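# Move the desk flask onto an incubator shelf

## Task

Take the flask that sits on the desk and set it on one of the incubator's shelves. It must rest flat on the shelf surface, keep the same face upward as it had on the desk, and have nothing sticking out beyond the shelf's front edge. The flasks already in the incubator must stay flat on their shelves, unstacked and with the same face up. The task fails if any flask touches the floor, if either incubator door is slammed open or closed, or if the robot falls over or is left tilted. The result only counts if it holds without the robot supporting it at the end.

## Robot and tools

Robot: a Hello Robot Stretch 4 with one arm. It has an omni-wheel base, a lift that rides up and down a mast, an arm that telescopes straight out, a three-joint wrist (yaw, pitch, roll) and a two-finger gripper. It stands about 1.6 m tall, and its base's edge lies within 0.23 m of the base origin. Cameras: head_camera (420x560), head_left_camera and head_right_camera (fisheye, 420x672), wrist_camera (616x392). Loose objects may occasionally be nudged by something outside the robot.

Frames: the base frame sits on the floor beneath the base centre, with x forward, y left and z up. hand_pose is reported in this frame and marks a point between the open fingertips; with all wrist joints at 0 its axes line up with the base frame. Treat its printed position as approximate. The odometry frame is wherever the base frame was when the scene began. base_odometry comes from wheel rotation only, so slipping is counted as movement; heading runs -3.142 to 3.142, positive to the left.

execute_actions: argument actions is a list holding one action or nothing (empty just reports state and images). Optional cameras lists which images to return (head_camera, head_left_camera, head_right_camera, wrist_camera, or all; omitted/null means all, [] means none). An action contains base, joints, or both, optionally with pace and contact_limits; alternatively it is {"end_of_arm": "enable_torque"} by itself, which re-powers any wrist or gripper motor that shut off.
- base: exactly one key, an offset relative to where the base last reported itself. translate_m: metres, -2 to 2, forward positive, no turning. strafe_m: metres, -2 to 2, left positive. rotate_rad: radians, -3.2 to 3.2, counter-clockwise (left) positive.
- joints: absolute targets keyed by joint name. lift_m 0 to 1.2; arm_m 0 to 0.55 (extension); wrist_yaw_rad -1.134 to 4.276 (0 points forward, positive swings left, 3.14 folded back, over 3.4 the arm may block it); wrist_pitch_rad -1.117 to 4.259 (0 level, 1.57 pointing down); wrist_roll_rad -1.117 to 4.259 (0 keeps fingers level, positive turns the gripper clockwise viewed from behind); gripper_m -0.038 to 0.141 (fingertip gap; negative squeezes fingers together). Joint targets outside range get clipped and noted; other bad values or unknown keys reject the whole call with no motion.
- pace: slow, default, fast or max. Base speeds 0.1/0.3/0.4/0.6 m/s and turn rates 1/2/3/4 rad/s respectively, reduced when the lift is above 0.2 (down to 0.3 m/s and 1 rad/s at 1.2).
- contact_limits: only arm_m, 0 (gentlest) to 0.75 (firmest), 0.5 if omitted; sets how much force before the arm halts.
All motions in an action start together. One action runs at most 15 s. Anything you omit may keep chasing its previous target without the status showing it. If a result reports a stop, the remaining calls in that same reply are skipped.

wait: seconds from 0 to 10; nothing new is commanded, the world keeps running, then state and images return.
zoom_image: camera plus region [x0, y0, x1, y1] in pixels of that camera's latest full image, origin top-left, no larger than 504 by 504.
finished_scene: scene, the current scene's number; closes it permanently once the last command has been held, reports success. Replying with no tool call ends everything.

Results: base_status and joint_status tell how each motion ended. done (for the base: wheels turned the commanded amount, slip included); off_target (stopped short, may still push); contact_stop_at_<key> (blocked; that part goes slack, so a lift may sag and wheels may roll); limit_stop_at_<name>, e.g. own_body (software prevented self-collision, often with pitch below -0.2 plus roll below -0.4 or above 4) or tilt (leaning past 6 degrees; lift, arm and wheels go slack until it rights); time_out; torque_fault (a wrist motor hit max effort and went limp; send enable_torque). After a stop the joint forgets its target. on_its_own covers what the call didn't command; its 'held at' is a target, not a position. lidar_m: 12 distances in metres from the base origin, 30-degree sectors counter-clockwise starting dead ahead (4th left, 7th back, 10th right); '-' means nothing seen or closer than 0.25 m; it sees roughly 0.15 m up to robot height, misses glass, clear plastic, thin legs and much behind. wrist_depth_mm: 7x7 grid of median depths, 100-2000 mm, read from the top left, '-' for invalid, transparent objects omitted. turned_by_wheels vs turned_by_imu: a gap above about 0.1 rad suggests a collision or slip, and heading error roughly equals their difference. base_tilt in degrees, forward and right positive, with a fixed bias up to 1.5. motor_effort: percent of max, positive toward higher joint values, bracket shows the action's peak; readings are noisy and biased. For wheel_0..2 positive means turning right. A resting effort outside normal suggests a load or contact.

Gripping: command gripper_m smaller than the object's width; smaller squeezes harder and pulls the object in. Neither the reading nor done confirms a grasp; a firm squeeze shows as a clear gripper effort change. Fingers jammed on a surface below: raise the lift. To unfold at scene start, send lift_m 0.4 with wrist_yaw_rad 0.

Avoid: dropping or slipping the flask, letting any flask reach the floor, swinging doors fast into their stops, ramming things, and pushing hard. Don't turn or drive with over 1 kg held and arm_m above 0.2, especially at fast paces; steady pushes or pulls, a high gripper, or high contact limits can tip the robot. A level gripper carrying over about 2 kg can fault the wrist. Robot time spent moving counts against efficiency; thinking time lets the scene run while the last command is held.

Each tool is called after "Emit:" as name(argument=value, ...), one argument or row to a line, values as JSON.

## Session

Emit:
execute_actions(
  actions=[],
)

Scene clock: 0.00 s.
base_odometry: x=+0.000 y=+0.000 heading=+0.000 (m, m, rad; odometry frame)
turned_by_wheels: +0.000 (rad since the last result)
turned_by_imu: +0.000 (rad since the last result)
base_tilt: forward=-0.1 right=-0.6 (deg)
lidar_m: 1.31 1.15 1.12 1.31 2.16 2.18 2.58 1.98 1.39 2.93 1.77 1.77
base_status: not commanded
joint_positions: lift_m=+0.176 arm_m=-0.003 wrist_yaw_rad=+3.084 wrist_pitch_rad=+0.012 wrist_roll_rad=-0.013 gripper_m=+0.057
joint_status: not commanded
motor_effort: lift_m=+19 arm_m=+0 wrist_yaw_rad=+1 wrist_pitch_rad=-5 wrist_roll_rad=-1 gripper_m=-3 wheel_0=+0 wheel_1=+0 wheel_2=+0 (%)
hand_pose: x=-0.1147 y=+0.1038 z=+0.3505 quat_wxyz=(+0.029, -0.006, -0.006, +1.000) (m; base frame)
wrist_depth_mm: - 137 - - - - 1808 / - 137 - - - - 1756 / 110 137 268 - - - 1756 / 134 158 - - - - 1756 / - - - - - - 1808 / 1182 1255 196 1308 191 1366 1397 / 842 798 917 132 904 904 931
pictures: head_camera, head_left_camera, head_right_camera, wrist_camera
Images, in order (width x height): head_camera 420x560, head_left_camera 420x672, head_right_camera 420x672, wrist_camera 616x392.

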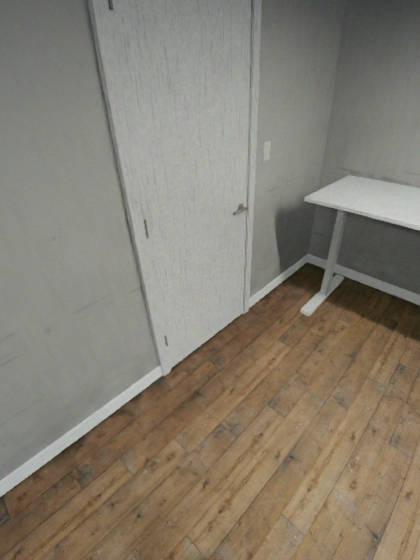

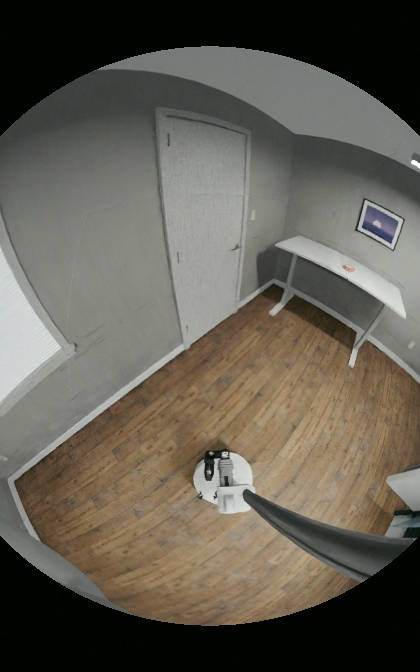

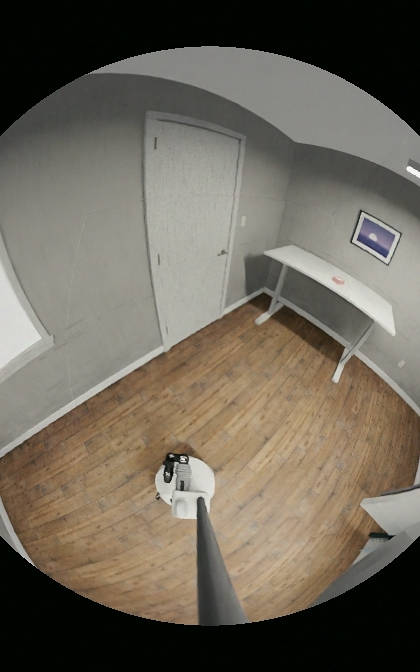

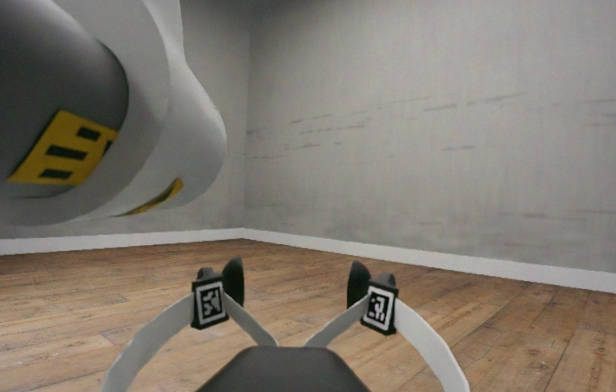

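Emit:
execute_actions(
  actions=[
    {"base":{"rotate_rad":-2.33},"joints":{"lift_m":0.7,"wrist_yaw_rad":0,"gripper_m":0.14}},
  ],
)

Scene clock: 4.53 s.
base_odometry: x=+0.000 y=+0.000 heading=-2.330 (m, m, rad; odometry frame)
turned_by_wheels: -2.330 (rad since the last result)
turned_by_imu: -2.316 (rad since the last result)
base_tilt: forward=-0.2 right=-0.6 (deg)
lidar_m: 1.55 1.40 1.80 1.78 1.55 1.18 1.13 1.20 1.75 2.15 2.34 2.65
base_status: done
joint_positions: lift_m=+0.700 arm_m=-0.003 wrist_yaw_rad=+0.000 wrist_pitch_rad=+0.012 wrist_roll_rad=-0.013 gripper_m=+0.140
joint_status: all done
motor_effort: lift_m=+22(23) arm_m=+0(0) wrist_yaw_rad=-1(8) wrist_pitch_rad=-5(5) wrist_roll_rad=+0(0) gripper_m=+0(3) wheel_0=+1(7) wheel_1=+2(4) wheel_2=+2(12) (%)
hand_pose: x=+0.4568 y=-0.0873 z=+0.8745 quat_wxyz=(+1.000, -0.006, +0.006, +0.000) (m; base frame)
wrist_depth_mm: - - - - - - - / - - - - - - - / 1078 1308 - - - - - / 1078 1308 1808 1921 - - - / 1078 1255 1863 - - - - / 1098 205 1661 1756 - - - / 1098 1756 1808 131 - - -
pictures: head_camera, head_left_camera, head_right_camera, wrist_camera
Images, in order (width x height): head_camera 420x560, head_left_camera 420x672, head_right_camera 420x672, wrist_camera 616x392.

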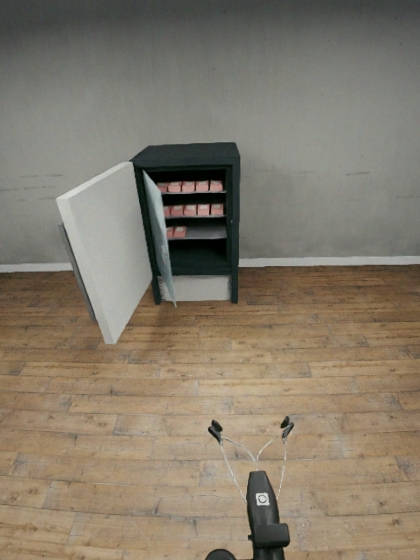

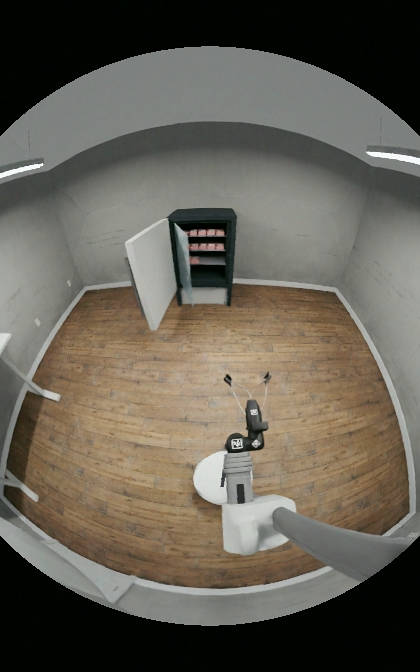

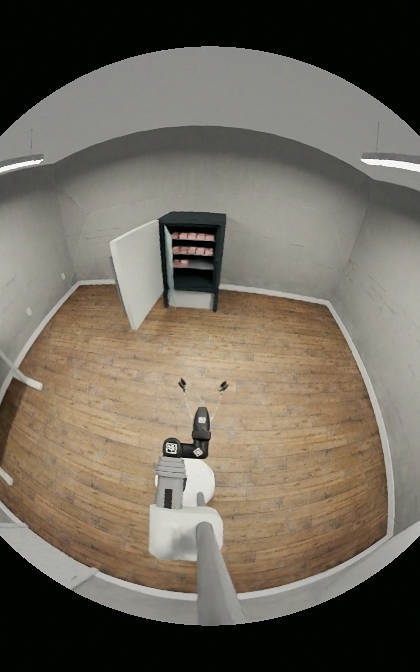

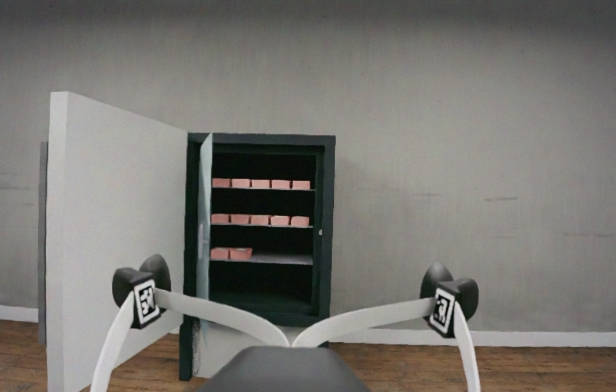

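Bottom shelf is free. The desk looks taller here.

Emit:
execute_actions(
  actions=[
    {"base":{"rotate_rad":1.54},"joints":{"lift_m":0.95,"wrist_pitch_rad":0.3}},
  ],
  cameras=[],
)

Emit:
execute_actions(
  actions=[
    {"base":{"translate_m":1.0},"pace":"fast"},
  ],
  cameras=["head_camera","wrist_camera"],
)

Scene clock: 9.17 s.
base_odometry: x=+0.000 y=+0.000 heading=-0.790 (m, m, rad; odometry frame)
turned_by_wheels: +1.539 (rad since the last result)
turned_by_imu: +1.530 (rad since the last result)
base_tilt: forward=-0.1 right=-0.7 (deg)
lidar_m: 1.74 1.61 1.18 1.14 1.19 1.67 2.16 2.27 2.68 1.96 1.40 1.82
base_status: done
joint_positions: lift_m=+0.950 arm_m=-0.003 wrist_yaw_rad=+0.000 wrist_pitch_rad=+0.302 wrist_roll_rad=-0.013 gripper_m=+0.140
joint_status: all done
motor_effort: lift_m=+22(23) arm_m=+0(0) wrist_yaw_rad=-1(0) wrist_pitch_rad=-5(2) wrist_roll_rad=+0(0) gripper_m=-2(1) wheel_0=-2(8) wheel_1=-2(10) wheel_2=-2(10) (%)
hand_pose: x=+0.4437 y=-0.0874 z=+1.0422 quat_wxyz=(+0.989, -0.006, +0.150, +0.001) (m; base frame)
wrist_depth_mm: 1661 - - - - - - / 1756 - - - - - - / 1708 - - - - - - / 1661 - - - - - - / 1756 - - - - - - / 1756 205 1756 - 1808 1756 - / 1499 1499 1576 130 1576 1537 1576
pictures: none
No camera images: the call's "cameras" was empty. Leave "cameras" out to get every camera's image.

Scene clock: 13.30 s.
base_odometry: x=+0.704 y=-0.710 heading=-0.790 (m, m, rad; odometry frame)
turned_by_wheels: +0.000 (rad since the last result)
turned_by_imu: -0.004 (rad since the last result)
base_tilt: forward=-0.1 right=-0.7 (deg)
lidar_m: 0.75 0.81 1.10 1.11 1.15 1.63 3.24 3.30 1.29 1.28 2.19 0.80
base_status: done
joint_positions: lift_m=+0.950 arm_m=-0.003 wrist_yaw_rad=+0.000 wrist_pitch_rad=+0.302 wrist_roll_rad=-0.013 gripper_m=+0.140
joint_status: not commanded
motor_effort: lift_m=+21(22) arm_m=+0(0) wrist_yaw_rad=+2(1) wrist_pitch_rad=-4(5) wrist_roll_rad=-1(0) gripper_m=-1(0) wheel_0=+1(7) wheel_1=+2(11) wheel_2=-1(16) (%)
hand_pose: x=+0.4437 y=-0.0874 z=+1.0422 quat_wxyz=(+0.989, -0.006, +0.150, +0.001) (m; base frame)
wrist_depth_mm: 1229 1205 1205 1182 1205 1205 1205 / 1229 1255 1255 1281 1255 1205 1229 / 1229 1229 1308 1281 1281 1308 1308 / 661 676 699 699 715 741 768 / 1430 1397 1464 1430 1430 946 1397 / 1537 205 1464 1499 1499 1430 1537 / 1430 1537 1537 130 1499 1499 1576
pictures: head_camera, wrist_camera
Images, in order (width x height): head_camera 420x560, wrist_camera 616x392.

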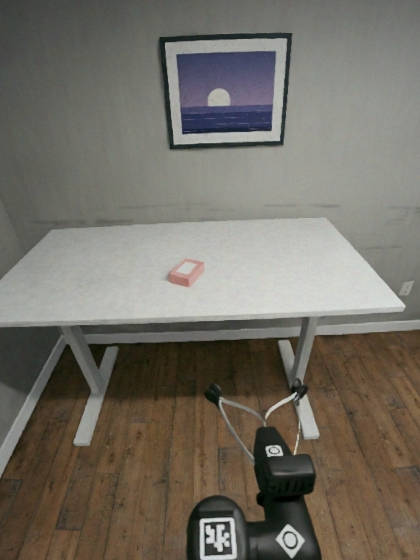

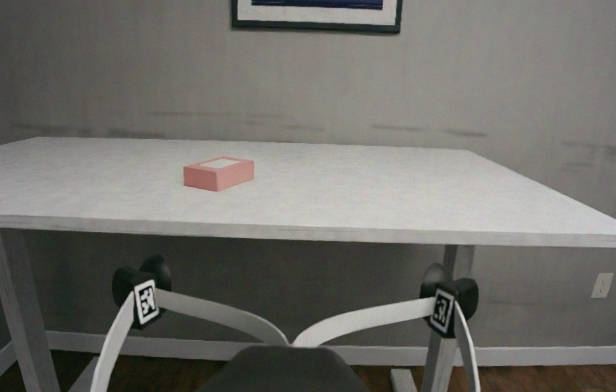

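Emit:
execute_actions(
  actions=[
    {"base":{"strafe_m":0.67},"pace":"fast"},
  ],
  cameras=[],
)

Emit:
execute_actions(
  actions=[
    {"base":{"rotate_rad":-0.44}},
  ],
  cameras=[],
)

Emit:
execute_actions(
  actions=[
    {"base":{"translate_m":0.3},"joints":{"arm_m":0.22,"lift_m":0.92}},
  ],
  cameras=["head_camera","wrist_camera"],
)

Scene clock: 20.80 s.
base_odometry: x=+1.180 y=-0.239 heading=-0.790 (m, m, rad; odometry frame)
turned_by_wheels: +0.000 (rad since the last result)
turned_by_imu: +0.000 (rad since the last result)
base_tilt: forward=-0.3 right=-0.6 (deg)
lidar_m: 0.76 0.56 0.47 0.43 0.46 0.70 1.88 3.30 2.77 1.96 1.11 0.80
base_status: done
joint_positions: lift_m=+0.950 arm_m=-0.003 wrist_yaw_rad=+0.000 wrist_pitch_rad=+0.302 wrist_roll_rad=-0.013 gripper_m=+0.140
joint_status: not commanded
motor_effort: lift_m=+21(21) arm_m=+0(0) wrist_yaw_rad=+0(0) wrist_pitch_rad=-4(4) wrist_roll_rad=+0(0) gripper_m=+0(0) wheel_0=+1(11) wheel_1=+0(10) wheel_2=+0(2) (%)
hand_pose: x=+0.4437 y=-0.0874 z=+1.0423 quat_wxyz=(+0.989, -0.006, +0.150, +0.001) (m; base frame)
wrist_depth_mm: 778 1160 1205 1229 1205 1182 1182 / 798 1160 1255 1255 1308 1255 1281 / 778 1160 1281 1336 1281 1308 1308 / 788 976 691 699 741 741 732 / 798 1042 1430 1430 1499 1430 1430 / 820 204 1537 1537 1464 1464 1499 / 831 1229 1576 131 1576 1537 1576
pictures: none
No camera images: the call's "cameras" was empty. Leave "cameras" out to get every camera's image.

Scene clock: 22.10 s.
base_odometry: x=+1.180 y=-0.239 heading=-1.229 (m, m, rad; odometry frame)
turned_by_wheels: -0.440 (rad since the last result)
turned_by_imu: -0.437 (rad since the last result)
base_tilt: forward=-0.2 right=-0.7 (deg)
lidar_m: 0.78 0.77 0.55 0.45 0.42 0.50 0.78 3.14 3.39 1.96 1.93 1.05
base_status: done
joint_positions: lift_m=+0.950 arm_m=-0.003 wrist_yaw_rad=+0.000 wrist_pitch_rad=+0.302 wrist_roll_rad=-0.013 gripper_m=+0.140
joint_status: not commanded
motor_effort: lift_m=+21(21) arm_m=+0(0) wrist_yaw_rad=-1(0) wrist_pitch_rad=-4(5) wrist_roll_rad=-1(1) gripper_m=+0(1) wheel_0=+2(6) wheel_1=+3(9) wheel_2=+1(10) (%)
hand_pose: x=+0.4437 y=-0.0874 z=+1.0423 quat_wxyz=(+0.989, -0.006, +0.150, +0.001) (m; base frame)
wrist_depth_mm: 1078 1138 1281 1336 1537 1756 - / 1098 1205 1336 1430 1576 1808 - / 1098 1229 1281 1336 1430 1863 - / 654 676 691 788 891 - - / 842 1336 1464 1661 1808 - - / 1205 206 1499 1756 1464 1808 - / 1118 1464 1499 131 1537 1576 1576
pictures: none
No camera images: the call's "cameras" was empty. Leave "cameras" out to get every camera's image.

Scene clock: 24.57 s.
base_odometry: x=+1.280 y=-0.521 heading=-1.229 (m, m, rad; odometry frame)
turned_by_wheels: +0.000 (rad since the last result)
turned_by_imu: -0.001 (rad since the last result)
base_tilt: forward=-0.3 right=-0.6 (deg)
lidar_m: 0.52 0.49 0.55 0.53 0.53 0.62 0.98 3.41 3.71 1.90 3.14 0.61
base_status: done
joint_positions: lift_m=+0.920 arm_m=+0.219 wrist_yaw_rad=+0.000 wrist_pitch_rad=+0.302 wrist_roll_rad=-0.013 gripper_m=+0.140
joint_status: all done
motor_effort: lift_m=+17(21) arm_m=+8(10) wrist_yaw_rad=+0(1) wrist_pitch_rad=-5(5) wrist_roll_rad=-1(0) gripper_m=+0(0) wheel_0=+1(6) wheel_1=+2(4) wheel_2=-2(10) (%)
hand_pose: x=+0.6649 y=-0.0874 z=+1.0126 quat_wxyz=(+0.989, -0.006, +0.150, +0.001) (m; base frame)
wrist_depth_mm: 715 778 854 931 1042 1182 1308 / 741 798 878 960 1078 1205 1366 / 759 820 891 991 1060 1229 1464 / 559 569 585 477 609 634 640 / 379 392 399 366 413 418 418 / 289 206 276 306 281 283 310 / 236 238 250 131 247 256 1464
pictures: head_camera, wrist_camera
Images, in order (width x height): head_camera 420x560, wrist_camera 616x392.

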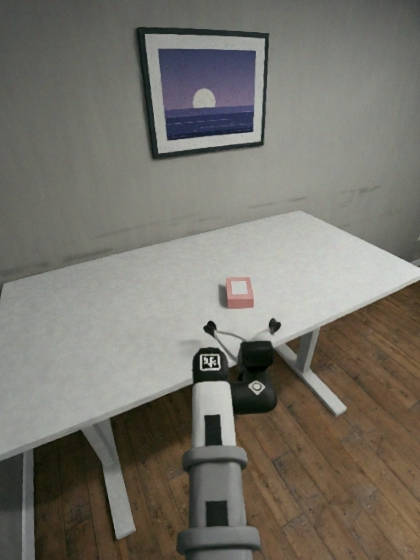

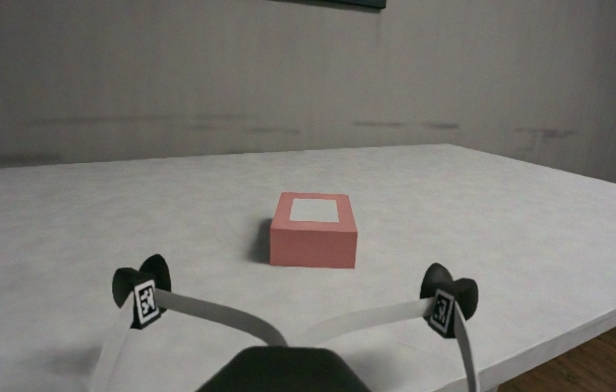

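Emit:
execute_actions(
  actions=[
    {"base":{"strafe_m":-0.012},"joints":{"arm_m":0.405,"lift_m":0.885}},
  ],
  cameras=["wrist_camera"],
)

Scene clock: 29.23 s.
base_odometry: x=+1.269 y=-0.525 heading=-1.229 (m, m, rad; odometry frame)
turned_by_wheels: +0.000 (rad since the last result)
turned_by_imu: +0.000 (rad since the last result)
base_tilt: forward=-0.1 right=-0.7 (deg)
lidar_m: 0.51 0.47 0.58 0.55 0.54 0.62 0.98 3.41 3.69 1.86 3.13 0.67
base_status: done
joint_positions: lift_m=+0.885 arm_m=+0.403 wrist_yaw_rad=+0.000 wrist_pitch_rad=+0.302 wrist_roll_rad=-0.013 gripper_m=+0.140
joint_status: all done
motor_effort: lift_m=+17(17) arm_m=+8(8) wrist_yaw_rad=+0(1) wrist_pitch_rad=-4(5) wrist_roll_rad=+0(0) gripper_m=-1(2) wheel_0=+2(9) wheel_1=-2(10) wheel_2=+0(2) (%)
hand_pose: x=+0.8498 y=-0.0874 z=+0.9776 quat_wxyz=(+0.989, -0.006, +0.150, +0.001) (m; base frame)
wrist_depth_mm: 591 647 707 768 854 960 1098 / 621 668 732 798 904 1008 1160 / 634 676 741 809 878 1025 1205 / 445 462 473 480 492 504 525 / 306 312 300 236 330 336 338 / 233 206 183 181 193 227 251 / 190 191 187 131 190 199 202
pictures: wrist_camera
Images, in order (width x height): wrist_camera 616x392.

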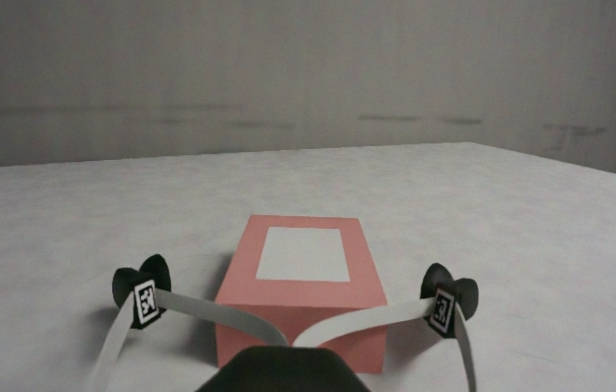

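Emit:
execute_actions(
  actions=[
    {"joints":{"arm_m":0.413,"lift_m":0.879}},
  ],
  cameras=[],
)

Emit:
execute_actions(
  actions=[
    {"joints":{"gripper_m":0.03}},
  ],
  cameras=[],
)

Emit:
execute_actions(
  actions=[
    {"joints":{"lift_m":0.92}},
  ],
  cameras=["wrist_camera"],
)

Scene clock: 34.77 s.
base_odometry: x=+1.269 y=-0.525 heading=-1.229 (m, m, rad; odometry frame)
turned_by_wheels: +0.000 (rad since the last result)
turned_by_imu: +0.000 (rad since the last result)
base_tilt: forward=-0.1 right=-0.7 (deg)
lidar_m: 0.53 0.50 0.57 0.53 0.56 0.63 0.98 3.41 3.66 1.89 3.11 0.68
base_status: not commanded
joint_positions: lift_m=+0.879 arm_m=+0.411 wrist_yaw_rad=+0.000 wrist_pitch_rad=+0.302 wrist_roll_rad=-0.013 gripper_m=+0.140
joint_status: all done
motor_effort: lift_m=+17(19) arm_m=+9(9) wrist_yaw_rad=+0(2) wrist_pitch_rad=-4(4) wrist_roll_rad=+0(1) gripper_m=+1(0) wheel_0=+1(1) wheel_1=-2(2) wheel_2=+0(0) (%)
hand_pose: x=+0.8578 y=-0.0874 z=+0.9716 quat_wxyz=(+0.989, -0.006, +0.150, +0.001) (m; base frame)
wrist_depth_mm: 591 634 699 759 854 960 1078 / 603 661 715 798 891 1008 1118 / 621 676 741 788 891 1008 1205 / 427 439 452 459 473 496 500 / 294 300 271 222 315 320 324 / 222 204 180 177 187 217 240 / 182 183 184 131 189 190 193
pictures: none
No camera images: the call's "cameras" was empty. Leave "cameras" out to get every camera's image.

Scene clock: 36.87 s.
base_odometry: x=+1.269 y=-0.525 heading=-1.229 (m, m, rad; odometry frame)
turned_by_wheels: +0.000 (rad since the last result)
turned_by_imu: +0.000 (rad since the last result)
base_tilt: forward=+0.0 right=-0.7 (deg)
lidar_m: 0.54 0.50 0.56 0.54 0.55 0.63 0.99 3.41 3.68 1.90 3.13 0.66
base_status: not commanded
joint_positions: lift_m=+0.879 arm_m=+0.411 wrist_yaw_rad=+0.000 wrist_pitch_rad=+0.303 wrist_roll_rad=-0.013 gripper_m=+0.031
joint_status: all done
motor_effort: lift_m=+16(16) arm_m=+8(9) wrist_yaw_rad=+1(2) wrist_pitch_rad=-6(6) wrist_roll_rad=+0(1) gripper_m=-26(27) wheel_0=+1(1) wheel_1=-3(2) wheel_2=+0(0) (%)
hand_pose: x=+0.8578 y=-0.0875 z=+0.9715 quat_wxyz=(+0.989, -0.006, +0.151, +0.001) (m; base frame)
wrist_depth_mm: 597 640 691 759 842 946 1078 / 609 654 732 798 878 1008 1138 / 621 668 723 788 878 991 1205 / 427 436 449 459 469 484 496 / 291 300 244 214 315 322 324 / 222 177 164 163 174 238 239 / 177 180 163 163 174 182 193
pictures: none
No camera images: the call's "cameras" was empty. Leave "cameras" out to get every camera's image.

Scene clock: 37.90 s.
base_odometry: x=+1.269 y=-0.525 heading=-1.229 (m, m, rad; odometry frame)
turned_by_wheels: +0.000 (rad since the last result)
turned_by_imu: +0.000 (rad since the last result)
base_tilt: forward=-0.1 right=-0.6 (deg)
lidar_m: 0.51 0.52 0.54 0.54 0.53 0.63 0.97 3.43 3.70 1.89 3.12 0.70
base_status: not commanded
joint_positions: lift_m=+0.920 arm_m=+0.411 wrist_yaw_rad=+0.000 wrist_pitch_rad=+0.303 wrist_roll_rad=-0.013 gripper_m=+0.031
joint_status: all done
motor_effort: lift_m=+22(25) arm_m=+8(8) wrist_yaw_rad=+0(2) wrist_pitch_rad=-6(6) wrist_roll_rad=+0(0) gripper_m=-27(27) wheel_0=+1(1) wheel_1=-2(2) wheel_2=+0(0) (%)
hand_pose: x=+0.8577 y=-0.0875 z=+1.0120 quat_wxyz=(+0.989, -0.006, +0.151, +0.001) (m; base frame)
wrist_depth_mm: 591 634 699 759 854 931 1098 / 609 661 715 788 878 1008 1160 / 621 683 750 831 878 1060 1182 / 544 569 574 591 603 621 640 / 379 387 243 214 410 418 418 / 287 177 164 163 174 309 309 / 230 236 164 163 228 235 255
pictures: wrist_camera
Images, in order (width x height): wrist_camera 616x392.

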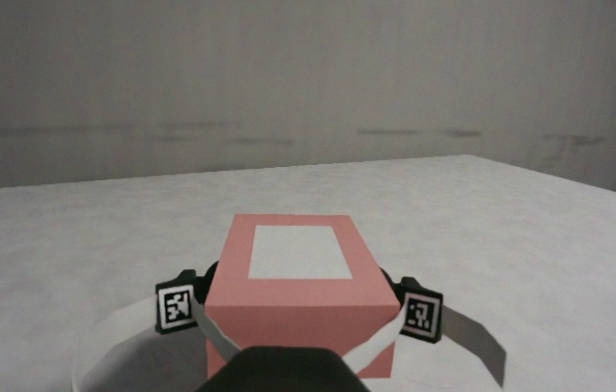

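Emit:
execute_actions(
  actions=[
    {"base":{"rotate_rad":-1.93},"joints":{"arm_m":0.0}},
  ],
  cameras=[],
)

Emit:
execute_actions(
  actions=[
    {"base":{"translate_m":1.61},"joints":{"lift_m":0.57},"pace":"fast"},
  ],
  cameras=[],
)

Emit:
execute_actions(
  actions=[
    {"base":{"rotate_rad":0.83}},
  ],
  cameras=["wrist_camera","head_camera"],
)

Scene clock: 43.93 s.
base_odometry: x=+1.269 y=-0.525 heading=+3.124 (m, m, rad; odometry frame)
turned_by_wheels: -1.929 (rad since the last result)
turned_by_imu: -1.919 (rad since the last result)
base_tilt: forward=+0.0 right=-0.5 (deg)
lidar_m: 0.48 1.87 1.04 0.60 0.49 0.52 0.61 0.53 0.57 0.64 1.23 3.43
base_status: done
joint_positions: lift_m=+0.920 arm_m=+0.002 wrist_yaw_rad=+0.000 wrist_pitch_rad=+0.303 wrist_roll_rad=-0.013 gripper_m=+0.031
joint_status: all done
motor_effort: lift_m=+21(22) arm_m=-8(12) wrist_yaw_rad=+2(3) wrist_pitch_rad=-6(7) wrist_roll_rad=+0(1) gripper_m=-27(27) wheel_0=+3(7) wheel_1=+1(8) wheel_2=+3(9) (%)
hand_pose: x=+0.4477 y=-0.0875 z=+1.0120 quat_wxyz=(+0.989, -0.006, +0.151, +0.001) (m; base frame)
wrist_depth_mm: - - - - - - - / - - - - - - - / - - - - - - - / - - - - - - - / - - 243 214 - - - / 1708 177 164 163 174 1921 1921 / 1397 1464 163 163 1430 1499 1576
pictures: none
No camera images: the call's "cameras" was empty. Leave "cameras" out to get every camera's image.

Scene clock: 49.60 s.
base_odometry: x=-0.341 y=-0.498 heading=+3.125 (m, m, rad; odometry frame)
turned_by_wheels: +0.000 (rad since the last result)
turned_by_imu: -0.005 (rad since the last result)
base_tilt: forward=-0.1 right=-0.5 (deg)
lidar_m: 2.32 1.37 0.97 0.84 1.68 1.65 2.03 1.72 1.73 2.00 2.29 2.30
base_status: done
joint_positions: lift_m=+0.570 arm_m=+0.001 wrist_yaw_rad=+0.000 wrist_pitch_rad=+0.303 wrist_roll_rad=-0.013 gripper_m=+0.031
joint_status: all done
motor_effort: lift_m=+17(20) arm_m=-8(8) wrist_yaw_rad=+2(2) wrist_pitch_rad=-7(7) wrist_roll_rad=+0(1) gripper_m=-27(27) wheel_0=+2(9) wheel_1=+1(6) wheel_2=-1(11) (%)
hand_pose: x=+0.4477 y=-0.0875 z=+0.6623 quat_wxyz=(+0.989, -0.006, +0.151, +0.001) (m; base frame)
wrist_depth_mm: 1464 1661 - - - 1808 1576 / 1499 1661 - - - 1921 1661 / 1537 1808 - - - 1921 1756 / 1537 1863 - - - - 1756 / 1537 1708 243 215 1756 1808 1708 / 1255 177 164 163 174 1366 1336 / 991 1008 165 163 976 1042 1078
pictures: none
No camera images: the call's "cameras" was empty. Leave "cameras" out to get every camera's image.

Scene clock: 51.17 s.
base_odometry: x=-0.341 y=-0.498 heading=-2.329 (m, m, rad; odometry frame)
turned_by_wheels: +0.829 (rad since the last result)
turned_by_imu: +0.824 (rad since the last result)
base_tilt: forward=-0.1 right=-0.6 (deg)
lidar_m: 0.95 0.83 2.51 1.64 1.74 1.80 1.74 1.82 2.37 2.27 2.44 2.06
base_status: done
joint_positions: lift_m=+0.570 arm_m=+0.001 wrist_yaw_rad=+0.000 wrist_pitch_rad=+0.303 wrist_roll_rad=-0.013 gripper_m=+0.031
joint_status: not commanded
motor_effort: lift_m=+17(17) arm_m=-8(9) wrist_yaw_rad=+0(0) wrist_pitch_rad=-7(7) wrist_roll_rad=-1(1) gripper_m=-26(25) wheel_0=-2(7) wheel_1=-2(9) wheel_2=-2(7) (%)
hand_pose: x=+0.4477 y=-0.0874 z=+0.6623 quat_wxyz=(+0.989, -0.006, +0.151, +0.001) (m; base frame)
wrist_depth_mm: 723 960 1255 1430 1537 1537 1576 / 732 991 1397 1499 1576 1576 1576 / 750 1008 1397 1576 1661 1661 1661 / 750 1025 1255 1308 1708 1708 1808 / 768 1229 244 214 1708 1756 1756 / 1118 177 164 163 174 1336 1366 / 1008 1025 164 163 976 1025 1118
pictures: head_camera, wrist_camera
Images, in order (width x height): head_camera 420x560, wrist_camera 616x392.

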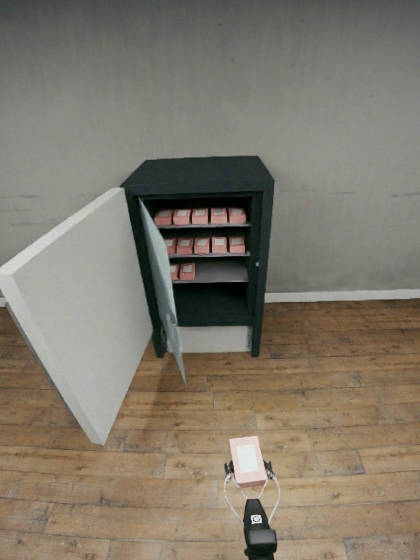

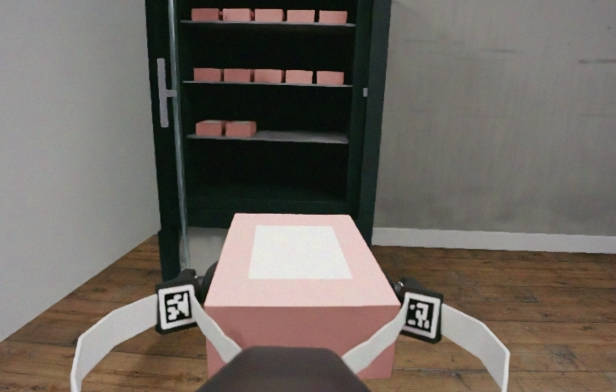

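Emit:
execute_actions(
  actions=[
    {"base":{"translate_m":0.58},"joints":{"arm_m":0.25}},
  ],
)

Scene clock: 56.63 s.
base_odometry: x=-0.739 y=-0.919 heading=-2.329 (m, m, rad; odometry frame)
turned_by_wheels: +0.000 (rad since the last result)
turned_by_imu: -0.002 (rad since the last result)
base_tilt: forward=-0.1 right=-0.6 (deg)
lidar_m: 0.76 0.38 0.49 0.48 1.74 2.35 2.33 2.44 2.41 2.32 1.98 0.84
base_status: done
joint_positions: lift_m=+0.570 arm_m=+0.249 wrist_yaw_rad=+0.000 wrist_pitch_rad=+0.303 wrist_roll_rad=-0.013 gripper_m=+0.031
joint_status: all done
motor_effort: lift_m=+17(17) arm_m=+8(11) wrist_yaw_rad=+0(2) wrist_pitch_rad=-7(7) wrist_roll_rad=-1(1) gripper_m=-26(26) wheel_0=+3(6) wheel_1=+2(7) wheel_2=+0(10) (%)
hand_pose: x=+0.6948 y=-0.0874 z=+0.6623 quat_wxyz=(+0.989, -0.006, +0.151, +0.001) (m; base frame)
wrist_depth_mm: 521 723 750 741 683 336 296 / 424 421 418 415 407 353 306 / 539 778 820 820 661 364 320 / 480 488 603 621 549 379 342 / 539 715 243 213 462 379 991 / 569 177 164 163 175 370 1025 / 496 508 164 163 449 389 1060
pictures: head_camera, head_left_camera, head_right_camera, wrist_camera
Images, in order (width x height): head_camera 420x560, head_left_camera 420x672, head_right_camera 420x672, wrist_camera 616x392.

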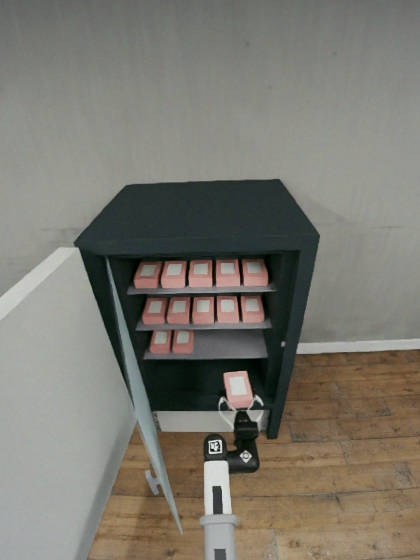

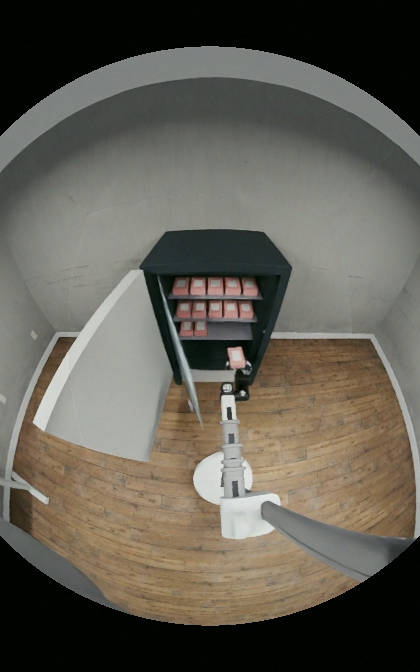

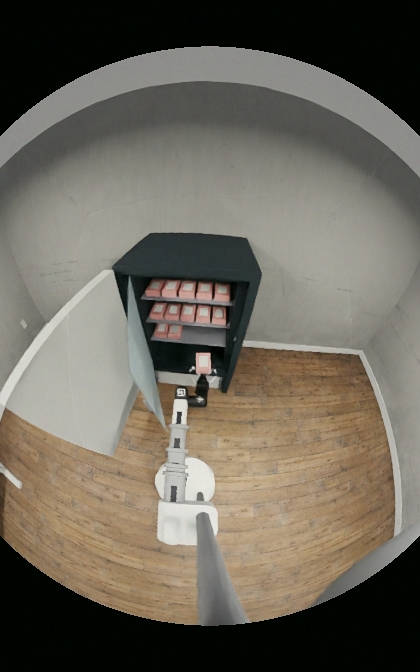

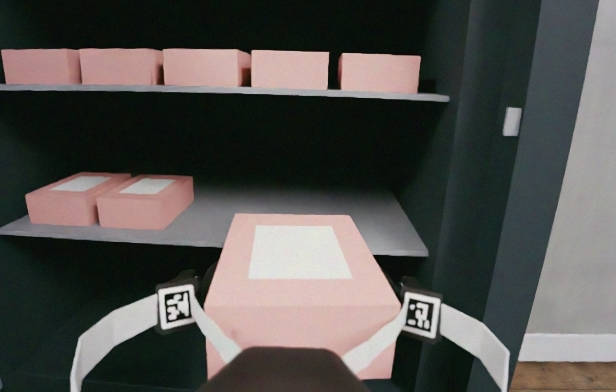

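Emit:
execute_actions(
  actions=[
    {"base":{"strafe_m":0.012},"joints":{"arm_m":0.548,"lift_m":0.542},"contact_limits":{"arm_m":0.2}},
  ],
  cameras=["wrist_camera"],
)

Scene clock: 60.33 s.
base_odometry: x=-0.731 y=-0.927 heading=-2.329 (m, m, rad; odometry frame)
turned_by_wheels: +0.000 (rad since the last result)
turned_by_imu: +0.000 (rad since the last result)
base_tilt: forward=+0.0 right=-0.6 (deg)
lidar_m: 0.80 0.39 0.45 0.50 1.72 2.36 2.30 2.46 2.41 2.34 1.97 0.84
base_status: done
joint_positions: lift_m=+0.542 arm_m=+0.546 wrist_yaw_rad=+0.000 wrist_pitch_rad=+0.303 wrist_roll_rad=-0.013 gripper_m=+0.031
joint_status: all done
motor_effort: lift_m=+17(14) arm_m=+8(9) wrist_yaw_rad=+1(2) wrist_pitch_rad=-7(7) wrist_roll_rad=+0(1) gripper_m=-27(26) wheel_0=-2(8) wheel_1=+2(12) wheel_2=+0(3) (%)
contact_limits: arm_m 0.2
hand_pose: x=+0.9922 y=-0.0874 z=+0.6344 quat_wxyz=(+0.989, -0.006, +0.151, +0.001) (m; base frame)
wrist_depth_mm: 114 114 123 118 109 121 - / 488 508 504 500 496 332 252 / 508 525 525 517 517 357 254 / 466 512 521 530 530 353 254 / 260 349 241 213 368 330 250 / 236 177 164 163 174 281 246 / 207 211 164 163 204 213 226
pictures: wrist_camera
Images, in order (width x height): wrist_camera 616x392.

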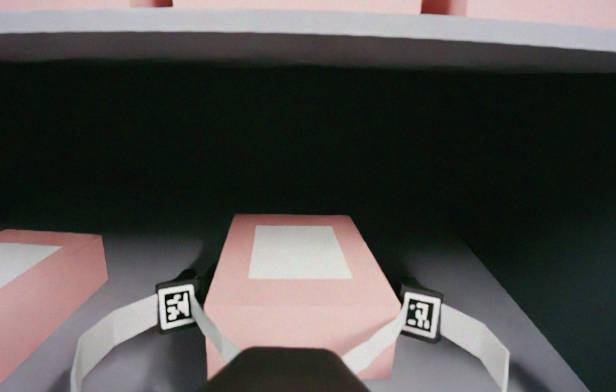

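Emit:
execute_actions(
  actions=[
    {"joints":{"lift_m":0.519},"pace":"slow"},
  ],
  cameras=[],
)

Emit:
execute_actions(
  actions=[
    {"joints":{"gripper_m":0.12}},
  ],
  cameras=["wrist_camera"],
)

Emit:
execute_actions(
  actions=[
    {"joints":{"arm_m":0.28,"lift_m":0.527}},
  ],
  cameras=["wrist_camera","head_camera"],
)

Scene clock: 63.87 s.
base_odometry: x=-0.731 y=-0.927 heading=-2.329 (m, m, rad; odometry frame)
turned_by_wheels: +0.000 (rad since the last result)
turned_by_imu: +0.000 (rad since the last result)
base_tilt: forward=+0.0 right=-0.6 (deg)
lidar_m: 0.78 0.38 0.48 0.47 1.72 2.37 2.30 2.45 2.42 2.34 1.98 0.84
base_status: not commanded
joint_positions: lift_m=+0.519 arm_m=+0.546 wrist_yaw_rad=+0.000 wrist_pitch_rad=+0.303 wrist_roll_rad=-0.013 gripper_m=+0.031
joint_status: all done
motor_effort: lift_m=+17(18) arm_m=+8(8) wrist_yaw_rad=-1(2) wrist_pitch_rad=-7(6) wrist_roll_rad=+0(0) gripper_m=-25(25) wheel_0=-2(2) wheel_1=+2(1) wheel_2=+0(0) (%)
hand_pose: x=+0.9922 y=-0.0874 z=+0.6114 quat_wxyz=(+0.989, -0.006, +0.151, +0.001) (m; base frame)
wrist_depth_mm: 315 319 274 263 248 245 243 / 500 512 504 500 496 362 256 / 508 535 530 521 517 359 254 / 427 442 449 462 473 353 253 / 236 297 242 213 315 301 250 / 214 177 164 163 174 239 234 / 178 181 164 163 175 182 195
pictures: none
No camera images: the call's "cameras" was empty. Leave "cameras" out to get every camera's image.

Scene clock: 65.63 s.
base_odometry: x=-0.731 y=-0.927 heading=-2.329 (m, m, rad; odometry frame)
turned_by_wheels: +0.000 (rad since the last result)
turned_by_imu: +0.000 (rad since the last result)
base_tilt: forward=-0.1 right=-0.7 (deg)
lidar_m: 0.80 0.39 0.46 0.47 1.74 2.35 2.33 2.47 2.39 2.34 1.94 0.82
base_status: not commanded
joint_positions: lift_m=+0.519 arm_m=+0.546 wrist_yaw_rad=+0.000 wrist_pitch_rad=+0.302 wrist_roll_rad=-0.013 gripper_m=+0.120
joint_status: all done
motor_effort: lift_m=+17(17) arm_m=+8(8) wrist_yaw_rad=+0(0) wrist_pitch_rad=-4(7) wrist_roll_rad=+0(0) gripper_m=+0(28) wheel_0=-2(2) wheel_1=+2(2) wheel_2=+0(0) (%)
hand_pose: x=+0.9922 y=-0.0874 z=+0.6116 quat_wxyz=(+0.989, -0.006, +0.150, +0.001) (m; base frame)
wrist_depth_mm: 309 309 268 257 243 239 239 / 500 504 508 496 500 362 256 / 508 535 525 521 517 359 255 / 427 439 452 466 480 353 254 / 236 298 254 224 320 303 251 / 214 208 181 182 189 240 235 / 183 182 186 137 190 191 195
pictures: wrist_camera
Images, in order (width x height): wrist_camera 616x392.

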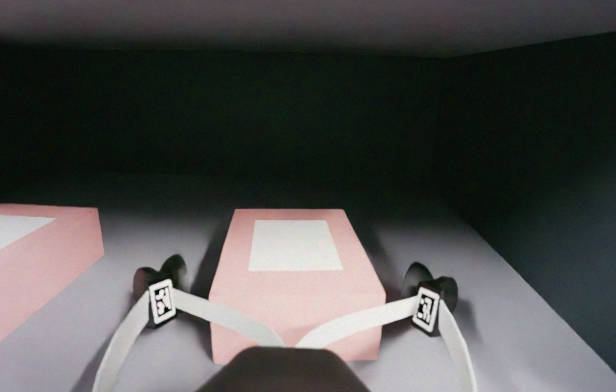

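Scene clock: 67.57 s.
base_odometry: x=-0.731 y=-0.927 heading=-2.329 (m, m, rad; odometry frame)
turned_by_wheels: +0.000 (rad since the last result)
turned_by_imu: +0.000 (rad since the last result)
base_tilt: forward=+0.0 right=-0.7 (deg)
lidar_m: 0.82 0.38 0.45 0.49 1.72 2.36 2.33 2.46 2.41 2.34 1.94 0.84
base_status: not commanded
joint_positions: lift_m=+0.527 arm_m=+0.282 wrist_yaw_rad=+0.000 wrist_pitch_rad=+0.302 wrist_roll_rad=-0.013 gripper_m=+0.120
joint_status: all done
motor_effort: lift_m=+22(24) arm_m=-9(8) wrist_yaw_rad=+1(1) wrist_pitch_rad=-5(5) wrist_roll_rad=+0(1) gripper_m=+0(0) wheel_0=-2(2) wheel_1=+3(2) wheel_2=+0(0) (%)
hand_pose: x=+0.7278 y=-0.0874 z=+0.6192 quat_wxyz=(+0.989, -0.006, +0.151, +0.001) (m; base frame)
wrist_depth_mm: 377 373 375 366 364 336 301 / 530 715 750 750 627 332 283 / 512 715 778 768 715 342 294 / 427 421 473 439 500 357 304 / 539 699 759 778 591 370 314 / 521 517 530 585 198 370 334 / 455 455 477 137 473 357 960
pictures: head_camera, wrist_camera
Images, in order (width x height): head_camera 420x560, wrist_camera 616x392.

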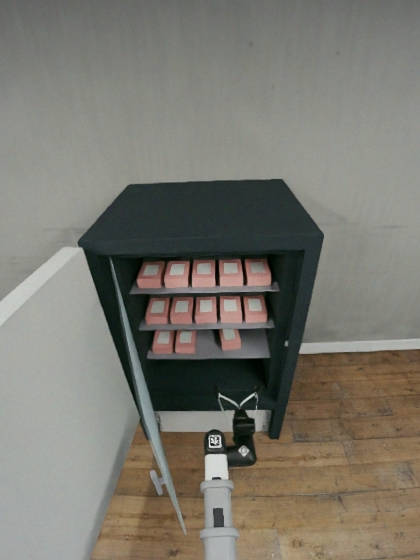

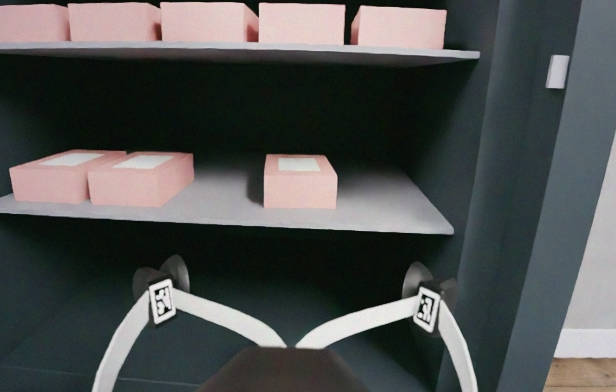

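Emit:
finished_scene(
  scene=2,
)

The scene is finished: the task was done.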